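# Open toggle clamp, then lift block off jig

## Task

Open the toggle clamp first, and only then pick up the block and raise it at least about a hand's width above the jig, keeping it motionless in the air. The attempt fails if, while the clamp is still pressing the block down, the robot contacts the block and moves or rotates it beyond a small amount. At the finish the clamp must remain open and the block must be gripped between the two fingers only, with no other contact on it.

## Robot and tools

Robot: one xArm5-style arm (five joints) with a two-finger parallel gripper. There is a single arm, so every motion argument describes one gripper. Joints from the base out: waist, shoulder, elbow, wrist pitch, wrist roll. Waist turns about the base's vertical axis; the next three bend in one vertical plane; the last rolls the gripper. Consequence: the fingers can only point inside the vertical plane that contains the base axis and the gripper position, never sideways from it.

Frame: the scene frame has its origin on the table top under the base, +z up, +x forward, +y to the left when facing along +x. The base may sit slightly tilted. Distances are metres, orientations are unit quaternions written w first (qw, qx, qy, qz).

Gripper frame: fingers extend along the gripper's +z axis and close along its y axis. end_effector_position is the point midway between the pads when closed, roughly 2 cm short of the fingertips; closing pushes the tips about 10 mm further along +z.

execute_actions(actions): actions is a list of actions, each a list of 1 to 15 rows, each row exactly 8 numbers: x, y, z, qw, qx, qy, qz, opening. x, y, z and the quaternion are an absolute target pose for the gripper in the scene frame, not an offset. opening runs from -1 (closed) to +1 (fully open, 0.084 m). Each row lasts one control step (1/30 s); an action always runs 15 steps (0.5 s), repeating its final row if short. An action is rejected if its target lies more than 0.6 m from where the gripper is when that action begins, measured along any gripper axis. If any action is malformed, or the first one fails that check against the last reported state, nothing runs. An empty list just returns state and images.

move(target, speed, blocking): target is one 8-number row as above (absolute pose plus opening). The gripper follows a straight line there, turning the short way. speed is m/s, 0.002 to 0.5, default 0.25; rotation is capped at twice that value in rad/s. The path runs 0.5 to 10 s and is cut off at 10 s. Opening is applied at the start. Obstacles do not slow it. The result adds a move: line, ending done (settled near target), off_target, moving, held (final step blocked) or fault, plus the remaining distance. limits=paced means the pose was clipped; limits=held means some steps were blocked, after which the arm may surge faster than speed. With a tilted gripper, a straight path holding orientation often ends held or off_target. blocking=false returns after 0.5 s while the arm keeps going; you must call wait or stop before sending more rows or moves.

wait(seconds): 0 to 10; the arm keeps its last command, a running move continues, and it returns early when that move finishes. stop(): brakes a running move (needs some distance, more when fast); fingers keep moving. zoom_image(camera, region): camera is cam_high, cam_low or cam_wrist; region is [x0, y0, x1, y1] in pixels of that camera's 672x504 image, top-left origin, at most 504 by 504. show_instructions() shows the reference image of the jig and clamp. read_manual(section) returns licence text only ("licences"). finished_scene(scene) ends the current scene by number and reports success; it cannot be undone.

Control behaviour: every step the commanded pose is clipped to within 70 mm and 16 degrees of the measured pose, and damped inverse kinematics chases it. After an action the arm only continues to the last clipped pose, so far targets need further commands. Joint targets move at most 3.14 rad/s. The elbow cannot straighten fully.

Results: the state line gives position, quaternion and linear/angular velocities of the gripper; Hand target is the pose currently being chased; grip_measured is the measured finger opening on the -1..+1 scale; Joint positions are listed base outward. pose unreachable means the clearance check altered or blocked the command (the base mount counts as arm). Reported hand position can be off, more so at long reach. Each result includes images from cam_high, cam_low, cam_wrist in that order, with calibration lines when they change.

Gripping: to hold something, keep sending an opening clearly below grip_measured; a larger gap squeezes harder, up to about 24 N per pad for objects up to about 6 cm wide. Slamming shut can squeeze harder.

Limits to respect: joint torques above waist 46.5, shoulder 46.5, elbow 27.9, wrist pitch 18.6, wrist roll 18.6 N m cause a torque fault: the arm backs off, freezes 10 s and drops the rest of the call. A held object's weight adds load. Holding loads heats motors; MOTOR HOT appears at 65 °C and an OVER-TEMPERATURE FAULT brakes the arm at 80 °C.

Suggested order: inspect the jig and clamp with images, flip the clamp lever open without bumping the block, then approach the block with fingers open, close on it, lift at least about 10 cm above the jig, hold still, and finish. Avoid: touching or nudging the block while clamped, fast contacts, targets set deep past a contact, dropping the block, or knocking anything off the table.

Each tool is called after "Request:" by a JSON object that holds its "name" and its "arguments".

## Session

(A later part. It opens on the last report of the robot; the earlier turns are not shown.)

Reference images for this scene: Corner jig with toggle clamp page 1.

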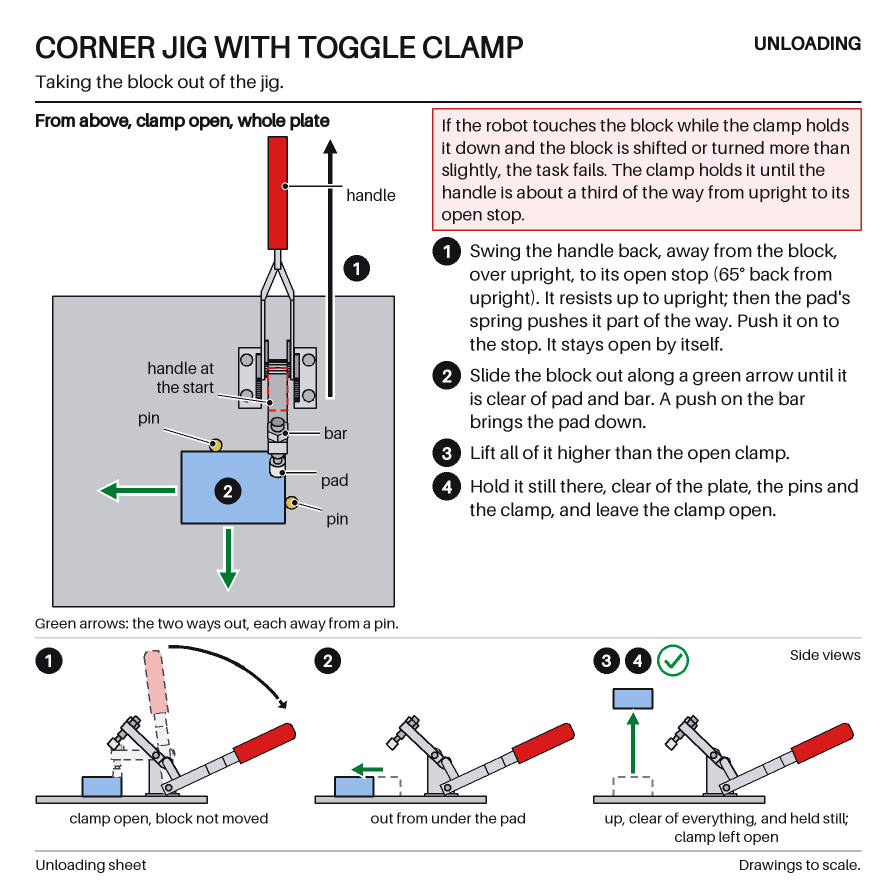

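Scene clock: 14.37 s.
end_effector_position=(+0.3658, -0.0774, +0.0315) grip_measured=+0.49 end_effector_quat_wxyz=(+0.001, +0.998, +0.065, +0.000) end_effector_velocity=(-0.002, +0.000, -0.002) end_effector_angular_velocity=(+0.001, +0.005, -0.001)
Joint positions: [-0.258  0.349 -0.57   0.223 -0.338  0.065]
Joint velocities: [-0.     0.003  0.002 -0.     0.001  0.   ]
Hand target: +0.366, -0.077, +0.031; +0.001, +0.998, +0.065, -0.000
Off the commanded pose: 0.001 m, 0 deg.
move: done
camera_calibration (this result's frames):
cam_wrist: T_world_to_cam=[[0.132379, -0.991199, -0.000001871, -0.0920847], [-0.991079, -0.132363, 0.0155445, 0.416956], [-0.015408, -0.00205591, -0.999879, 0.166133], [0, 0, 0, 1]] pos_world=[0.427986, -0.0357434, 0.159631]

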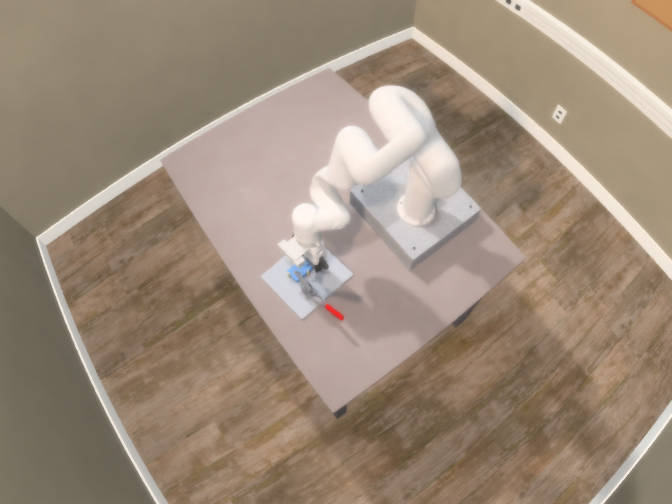

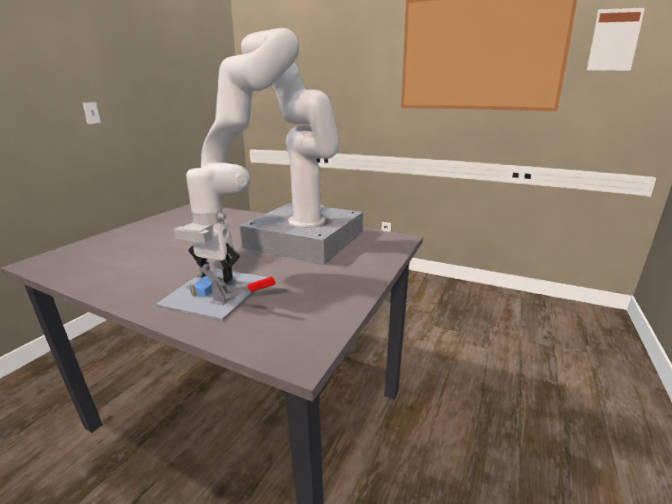

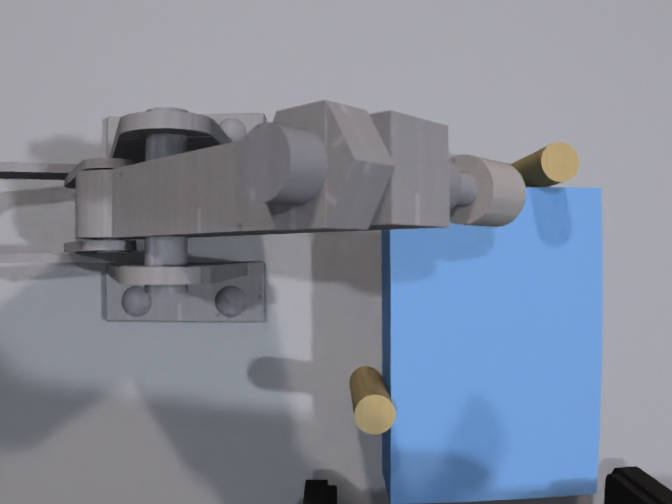

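Want pin at about (362,470): +11 mm forward, 2 mm toward −y.

Request:
{"name": "move", "arguments": {"target": [0.377,-0.078,0.029,0,0.9979,0.065,0,0.5], "speed": 0.04}}

Request:
{"name": "move", "arguments": {"target": [0.377,-0.078,0.029,0,0.9979,0.065,0,-0.5]}}

Request:
{"name": "move", "arguments": {"target": [0.324,-0.088,0.03,0,0.9979,0.065,0,-0.5], "speed": 0.06}}

Request:
{"name": "move", "arguments": {"target": [0.324,-0.088,0.03,0,0.9979,0.065,0,0.45]}}

Request:
{"name": "move", "arguments": {"target": [0.358,-0.0835,0.029,0,0.9979,0.065,0,0.45], "speed": 0.06}}

Request:
{"name": "move", "arguments": {"target": [0.358,-0.0835,0.029,0,0.9979,0.065,0,-0.6]}}

Scene clock: 15.30 s.
end_effector_position=(+0.3769, -0.0780, +0.0290) grip_measured=+0.49 end_effector_quat_wxyz=(+0.001, +0.998, +0.065, -0.000) end_effector_velocity=(-0.001, +0.000, -0.000) end_effector_angular_velocity=(+0.000, +0.002, -0.001)
Joint positions: [-0.253  0.379 -0.612  0.236 -0.334  0.065]
Joint velocities: [-0.     0.001 -0.     0.001  0.001 -0.   ]
Hand target: +0.377, -0.078, +0.029; +0.001, +0.998, +0.065, -0.000
Off the commanded pose: 0.000 m, 0 deg.
move: done
camera_calibration (this result's frames):
cam_wrist: T_world_to_cam=[[0.132374, -0.9912, -0.000284979, -0.094072], [-0.991066, -0.132361, 0.0163832, 0.42791], [-0.0162768, -0.00188628, -0.999866, 0.164128], [0, 0, 0, 1]] pos_world=[0.439212, -0.0362959, 0.157069]

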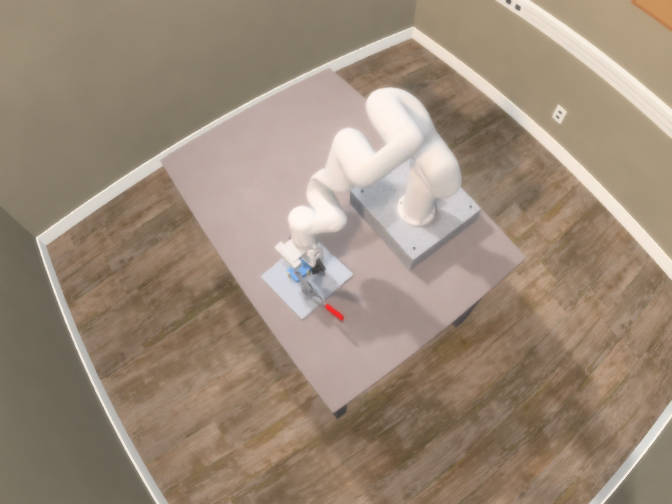

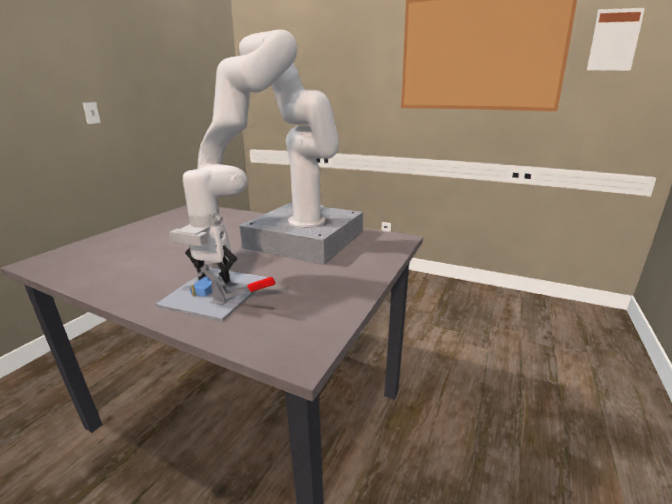

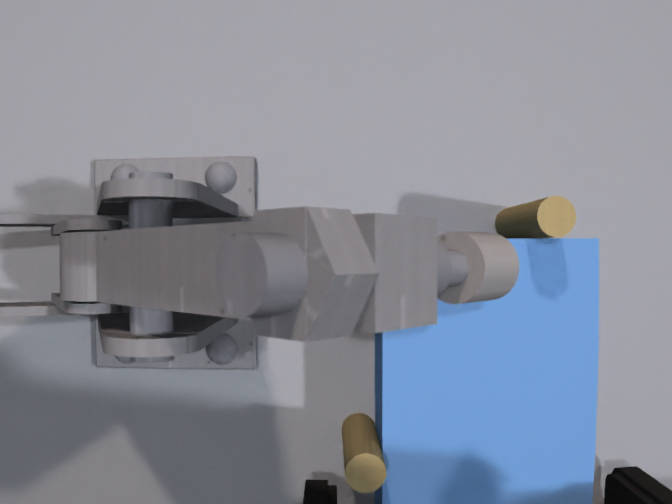

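Scene clock: 16.00 s.
end_effector_position=(+0.3769, -0.0780, +0.0290) grip_measured=+0.04 end_effector_quat_wxyz=(+0.001, +0.998, +0.065, -0.000) end_effector_velocity=(+0.000, +0.000, -0.000) end_effector_angular_velocity=(-0.000, -0.000, +0.001)
Joint positions: [-0.253  0.379 -0.612  0.237 -0.334  0.046]
Joint velocities: [ 0.     0.001 -0.001 -0.    -0.     0.   ]
Hand target: +0.377, -0.078, +0.029; +0.001, +0.998, +0.065, -0.000
Off the commanded pose: 0.000 m, 0 deg.
move: done
camera_calibration (this result's frames):
cam_wrist: T_world_to_cam=[[0.132207, -0.991222, -0.000291049, -0.0940933], [-0.991088, -0.132194, 0.0163989, 0.427946], [-0.0162934, -0.0018796, -0.999865, 0.164185], [0, 0, 0, 1]] pos_world=[0.439247, -0.0363869, 0.157118]

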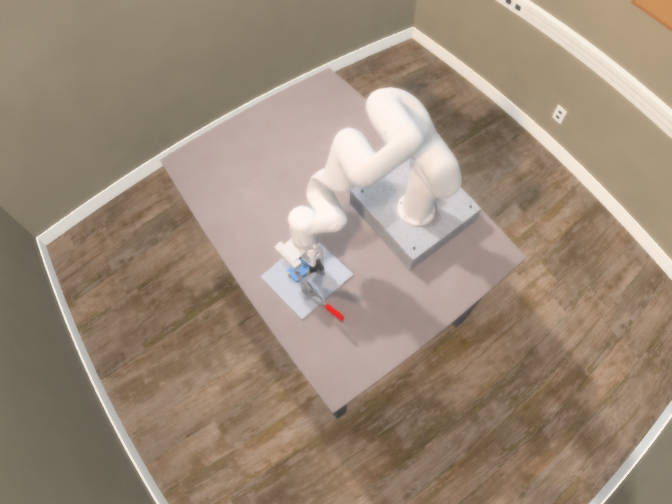

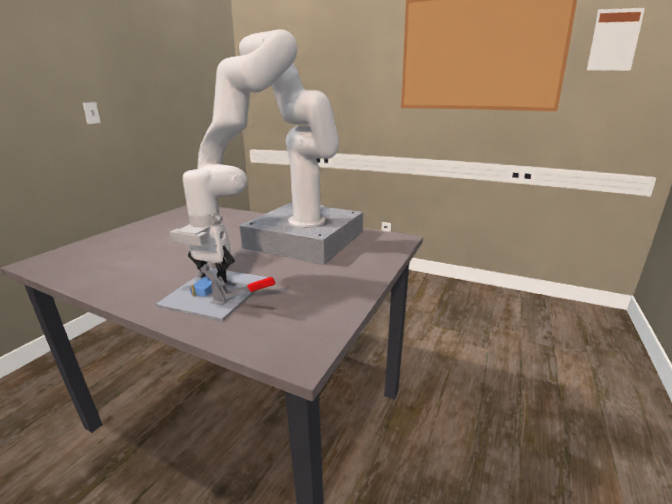

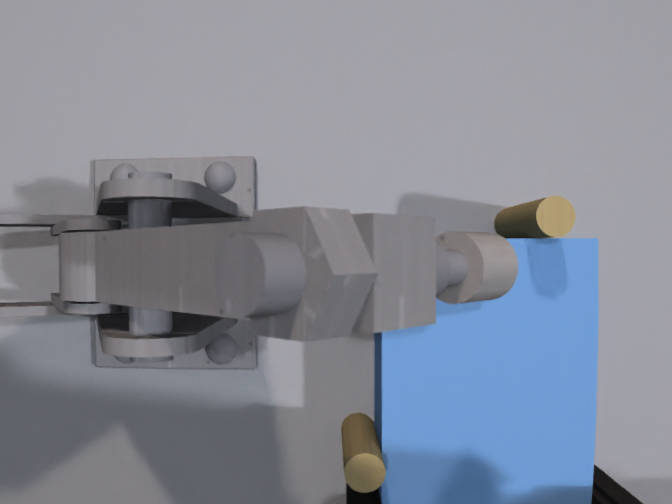

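Scene clock: 17.20 s.
end_effector_position=(+0.3243, -0.0880, +0.0303) grip_measured=+0.04 end_effector_quat_wxyz=(+0.001, +0.998, +0.065, -0.000) end_effector_velocity=(+0.001, -0.001, +0.001) end_effector_angular_velocity=(-0.001, -0.004, +0.000)
Joint positions: [-0.314  0.288 -0.44   0.154 -0.395  0.046]
Joint velocities: [-0.001 -0.002 -0.    -0.002 -0.001  0.   ]
Hand target: +0.324, -0.088, +0.030; +0.001, +0.998, +0.065, -0.000
Off the commanded pose: 0.000 m, 0 deg.
move: done
camera_calibration (this result's frames):
cam_wrist: T_world_to_cam=[[0.132438, -0.991191, -0.000295278, -0.0970961], [-0.991065, -0.132426, 0.0159378, 0.374461], [-0.0158365, -0.00181813, -0.999873, 0.164434], [0, 0, 0, 1]] pos_world=[0.386579, -0.0463536, 0.158416]

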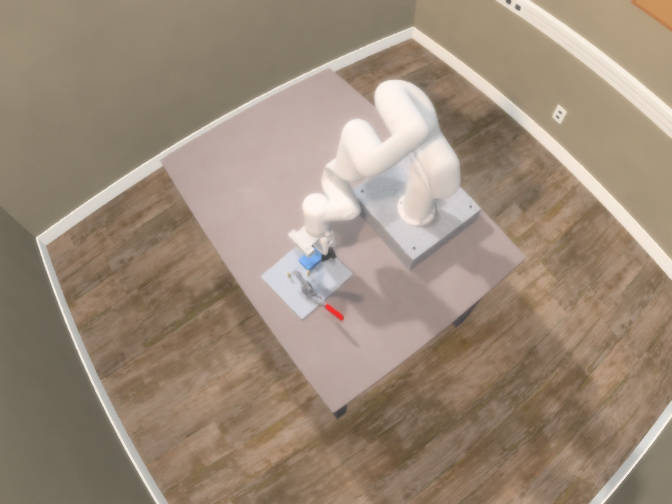

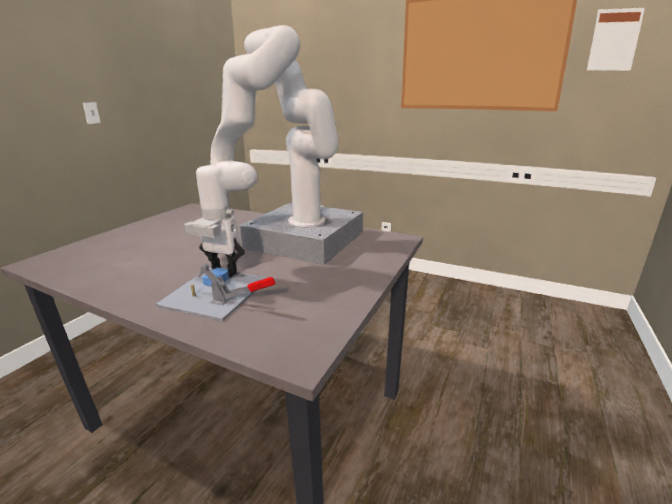

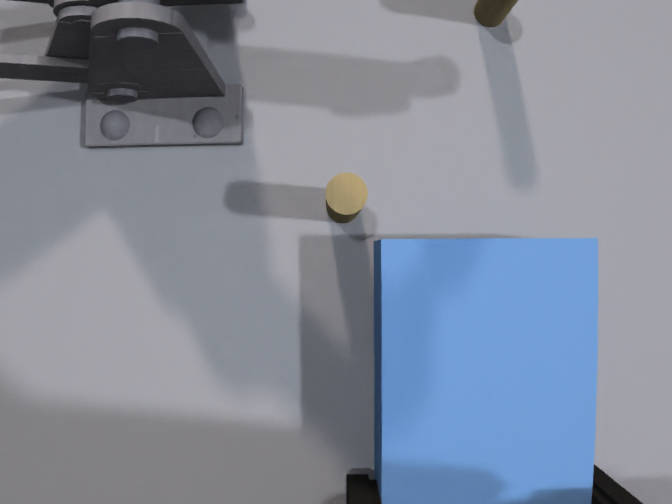

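Scene clock: 17.90 s.
end_effector_position=(+0.3240, -0.0880, +0.0300) grip_measured=+0.44 end_effector_quat_wxyz=(+0.001, +0.998, +0.065, -0.000) end_effector_velocity=(-0.000, -0.000, -0.000) end_effector_angular_velocity=(+0.000, +0.000, -0.000)
Joint positions: [-0.314  0.289 -0.439  0.153 -0.395  0.063]
Joint velocities: [-0.001 -0.     0.001 -0.    -0.001  0.   ]
Hand target: +0.324, -0.088, +0.030; +0.001, +0.998, +0.065, -0.000
Off the commanded pose: 0.000 m, 0 deg.
move: done
camera_calibration (this result's frames):
cam_wrist: T_world_to_cam=[[0.13238, -0.991199, -0.000448858, -0.0970132], [-0.991066, -0.13237, 0.0163019, 0.37414], [-0.0162179, -0.00171321, -0.999867, 0.164303], [0, 0, 0, 1]] pos_world=[0.386305, -0.0463529, 0.158139]

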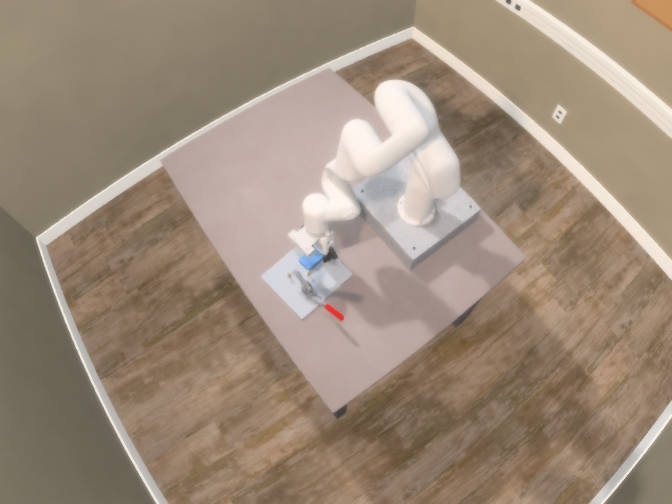

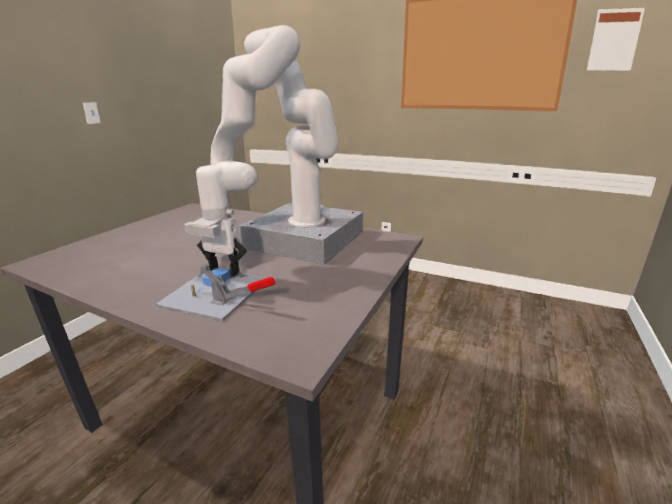

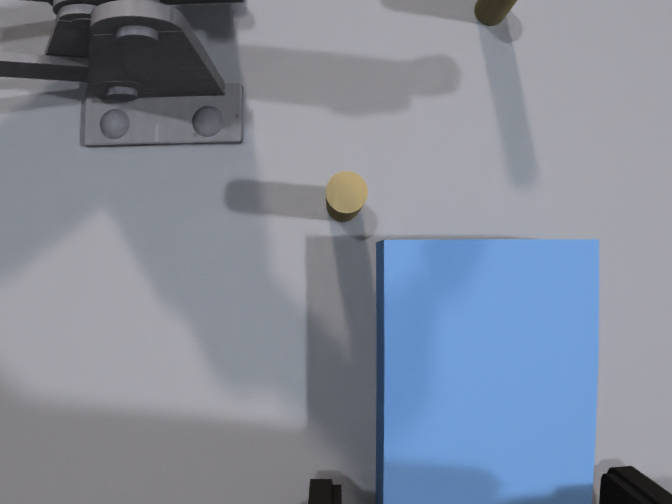

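Scene clock: 18.77 s.
end_effector_position=(+0.3577, -0.0835, +0.0288) grip_measured=+0.44 end_effector_quat_wxyz=(+0.001, +0.998, +0.065, -0.000) end_effector_velocity=(-0.000, +0.000, -0.000) end_effector_angular_velocity=(+0.000, +0.002, -0.001)
Joint positions: [-0.278  0.348 -0.55   0.205 -0.359  0.063]
Joint velocities: [ 0.     0.001 -0.001  0.002  0.001 -0.   ]
Hand target: +0.358, -0.083, +0.029; +0.001, +0.998, +0.065, -0.000
Off the commanded pose: 0.000 m, 0 deg.
move: done
camera_calibration (this result's frames):
cam_wrist: T_world_to_cam=[[0.13232, -0.991207, -0.000478843, -0.0969663], [-0.991068, -0.132309, 0.0166824, 0.408148], [-0.0165991, -0.00173285, -0.999861, 0.163785], [0, 0, 0, 1]] pos_world=[0.420052, -0.0418281, 0.156907]

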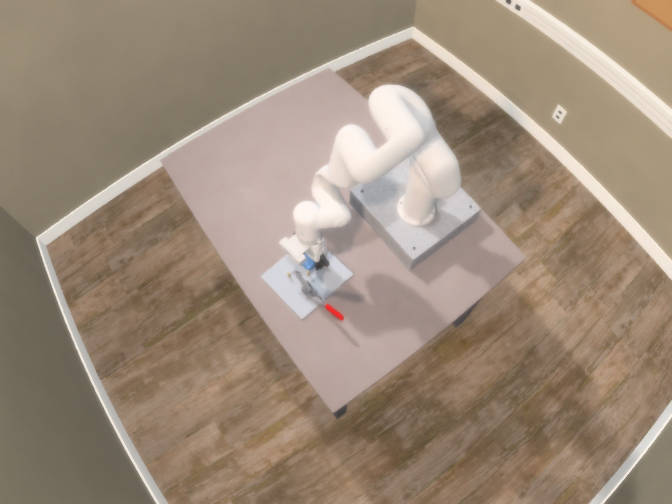

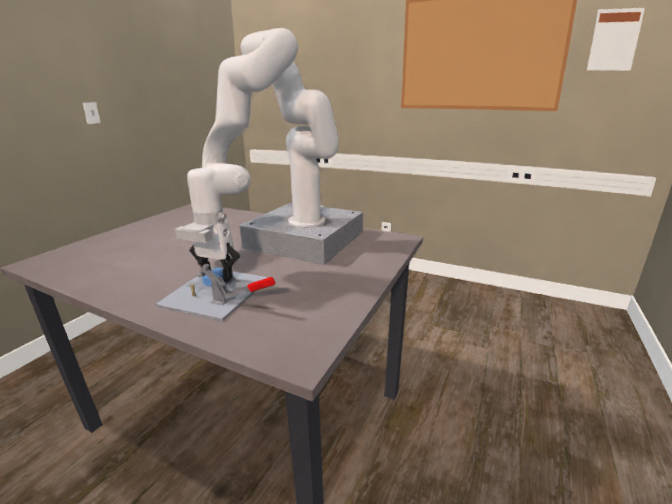

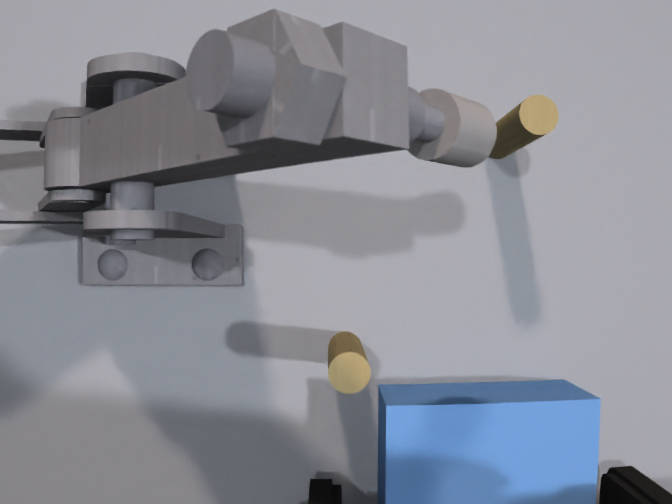

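Scene clock: 19.47 s.
end_effector_position=(+0.3579, -0.0835, +0.0289) grip_measured=+0.04 end_effector_quat_wxyz=(+0.001, +0.998, +0.065, -0.000) end_effector_velocity=(+0.001, +0.000, +0.000) end_effector_angular_velocity=(-0.000, -0.001, +0.000)
Joint positions: [-0.278  0.348 -0.551  0.206 -0.359  0.046]
Joint velocities: [ 0.001 -0.001 -0.001 -0.     0.001 -0.   ]
Hand target: +0.358, -0.083, +0.029; +0.001, +0.998, +0.065, -0.000
Off the commanded pose: 0.000 m, 0 deg.
move: done
camera_calibration (this result's frames):
cam_wrist: T_world_to_cam=[[0.132392, -0.991197, -0.000468211, -0.0969931], [-0.991059, -0.132382, 0.0166555, 0.408286], [-0.0165709, -0.00174104, -0.999861, 0.163885], [0, 0, 0, 1]] pos_world=[0.420192, -0.0418043, 0.157016]

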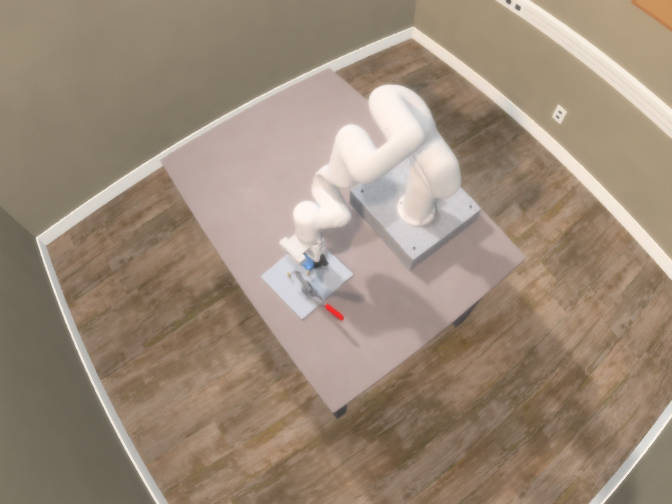

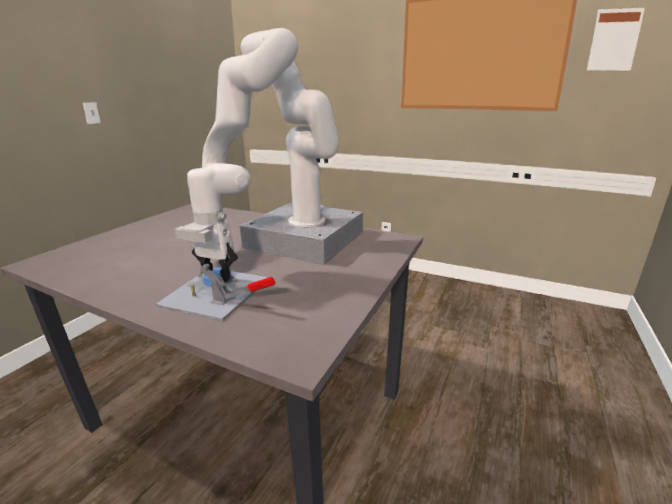

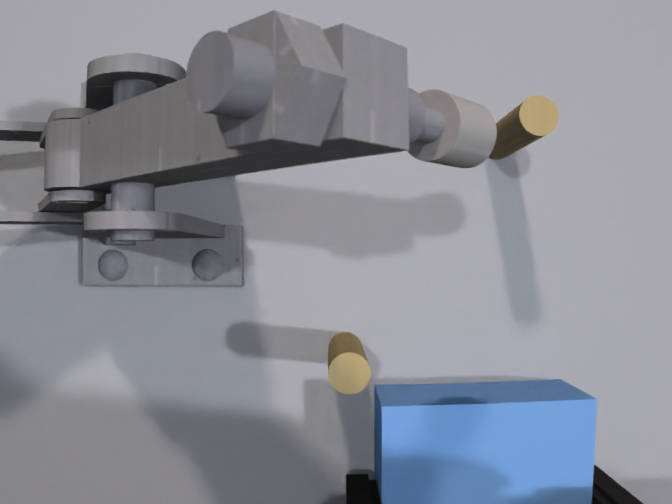

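Request:
{"name": "move", "arguments": {"target": [0.358,-0.0835,0.25,0,0.9979,0.065,0,-0.6], "speed": 0.15}}

Scene clock: 21.43 s.
end_effector_position=(+0.3586, -0.0836, +0.2491) grip_measured=+0.04 end_effector_quat_wxyz=(+0.001, +0.998, +0.065, -0.001) end_effector_velocity=(+0.003, -0.001, +0.004) end_effector_angular_velocity=(-0.002, -0.010, -0.001)
Joint positions: [-0.279 -0.286 -0.657  0.947 -0.36   0.046]
Joint velocities: [-0.    -0.003 -0.007  0.     0.001 -0.   ]
Hand target: +0.359, -0.084, +0.250; +0.001, +0.998, +0.065, -0.000
Off the commanded pose: 0.001 m, 0 deg.
move: done
camera_calibration (this result's frames):
cam_wrist: T_world_to_cam=[[0.132368, -0.9912, -0.000819764, -0.0970721], [-0.991046, -0.132362, 0.0175726, 0.405101], [-0.0175264, -0.00151362, -0.999845, 0.384432], [0, 0, 0, 1]] pos_world=[0.421061, -0.042016, 0.377175]

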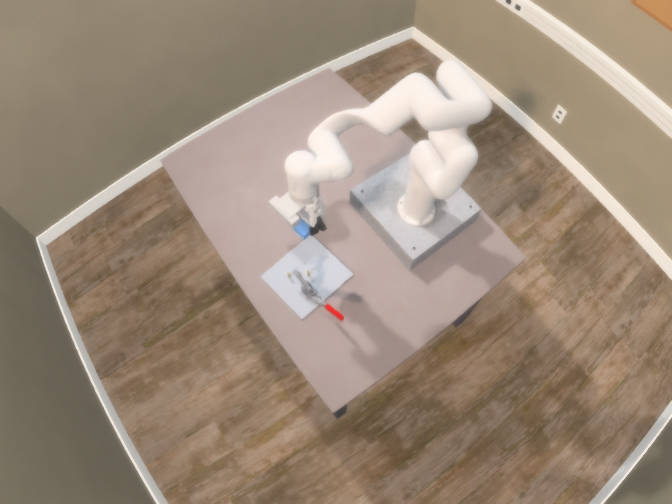

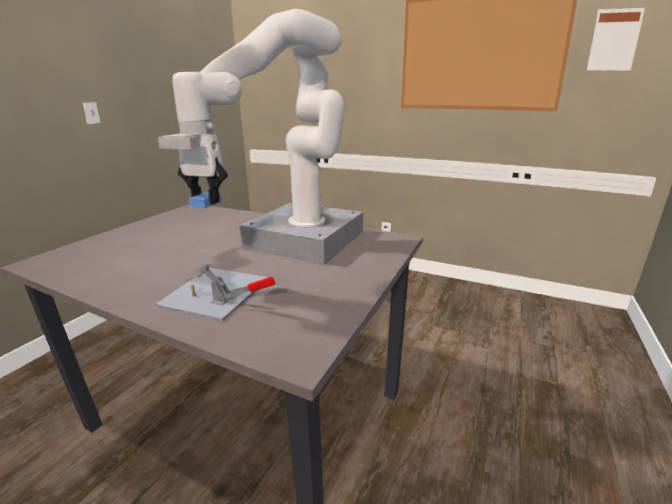

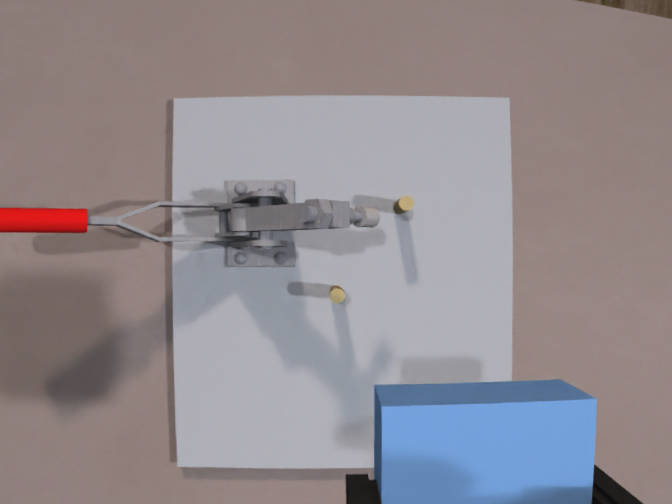

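Request:
{"name": "finished_scene", "arguments": {"scene": 2}}

The scene is finished: the task was done.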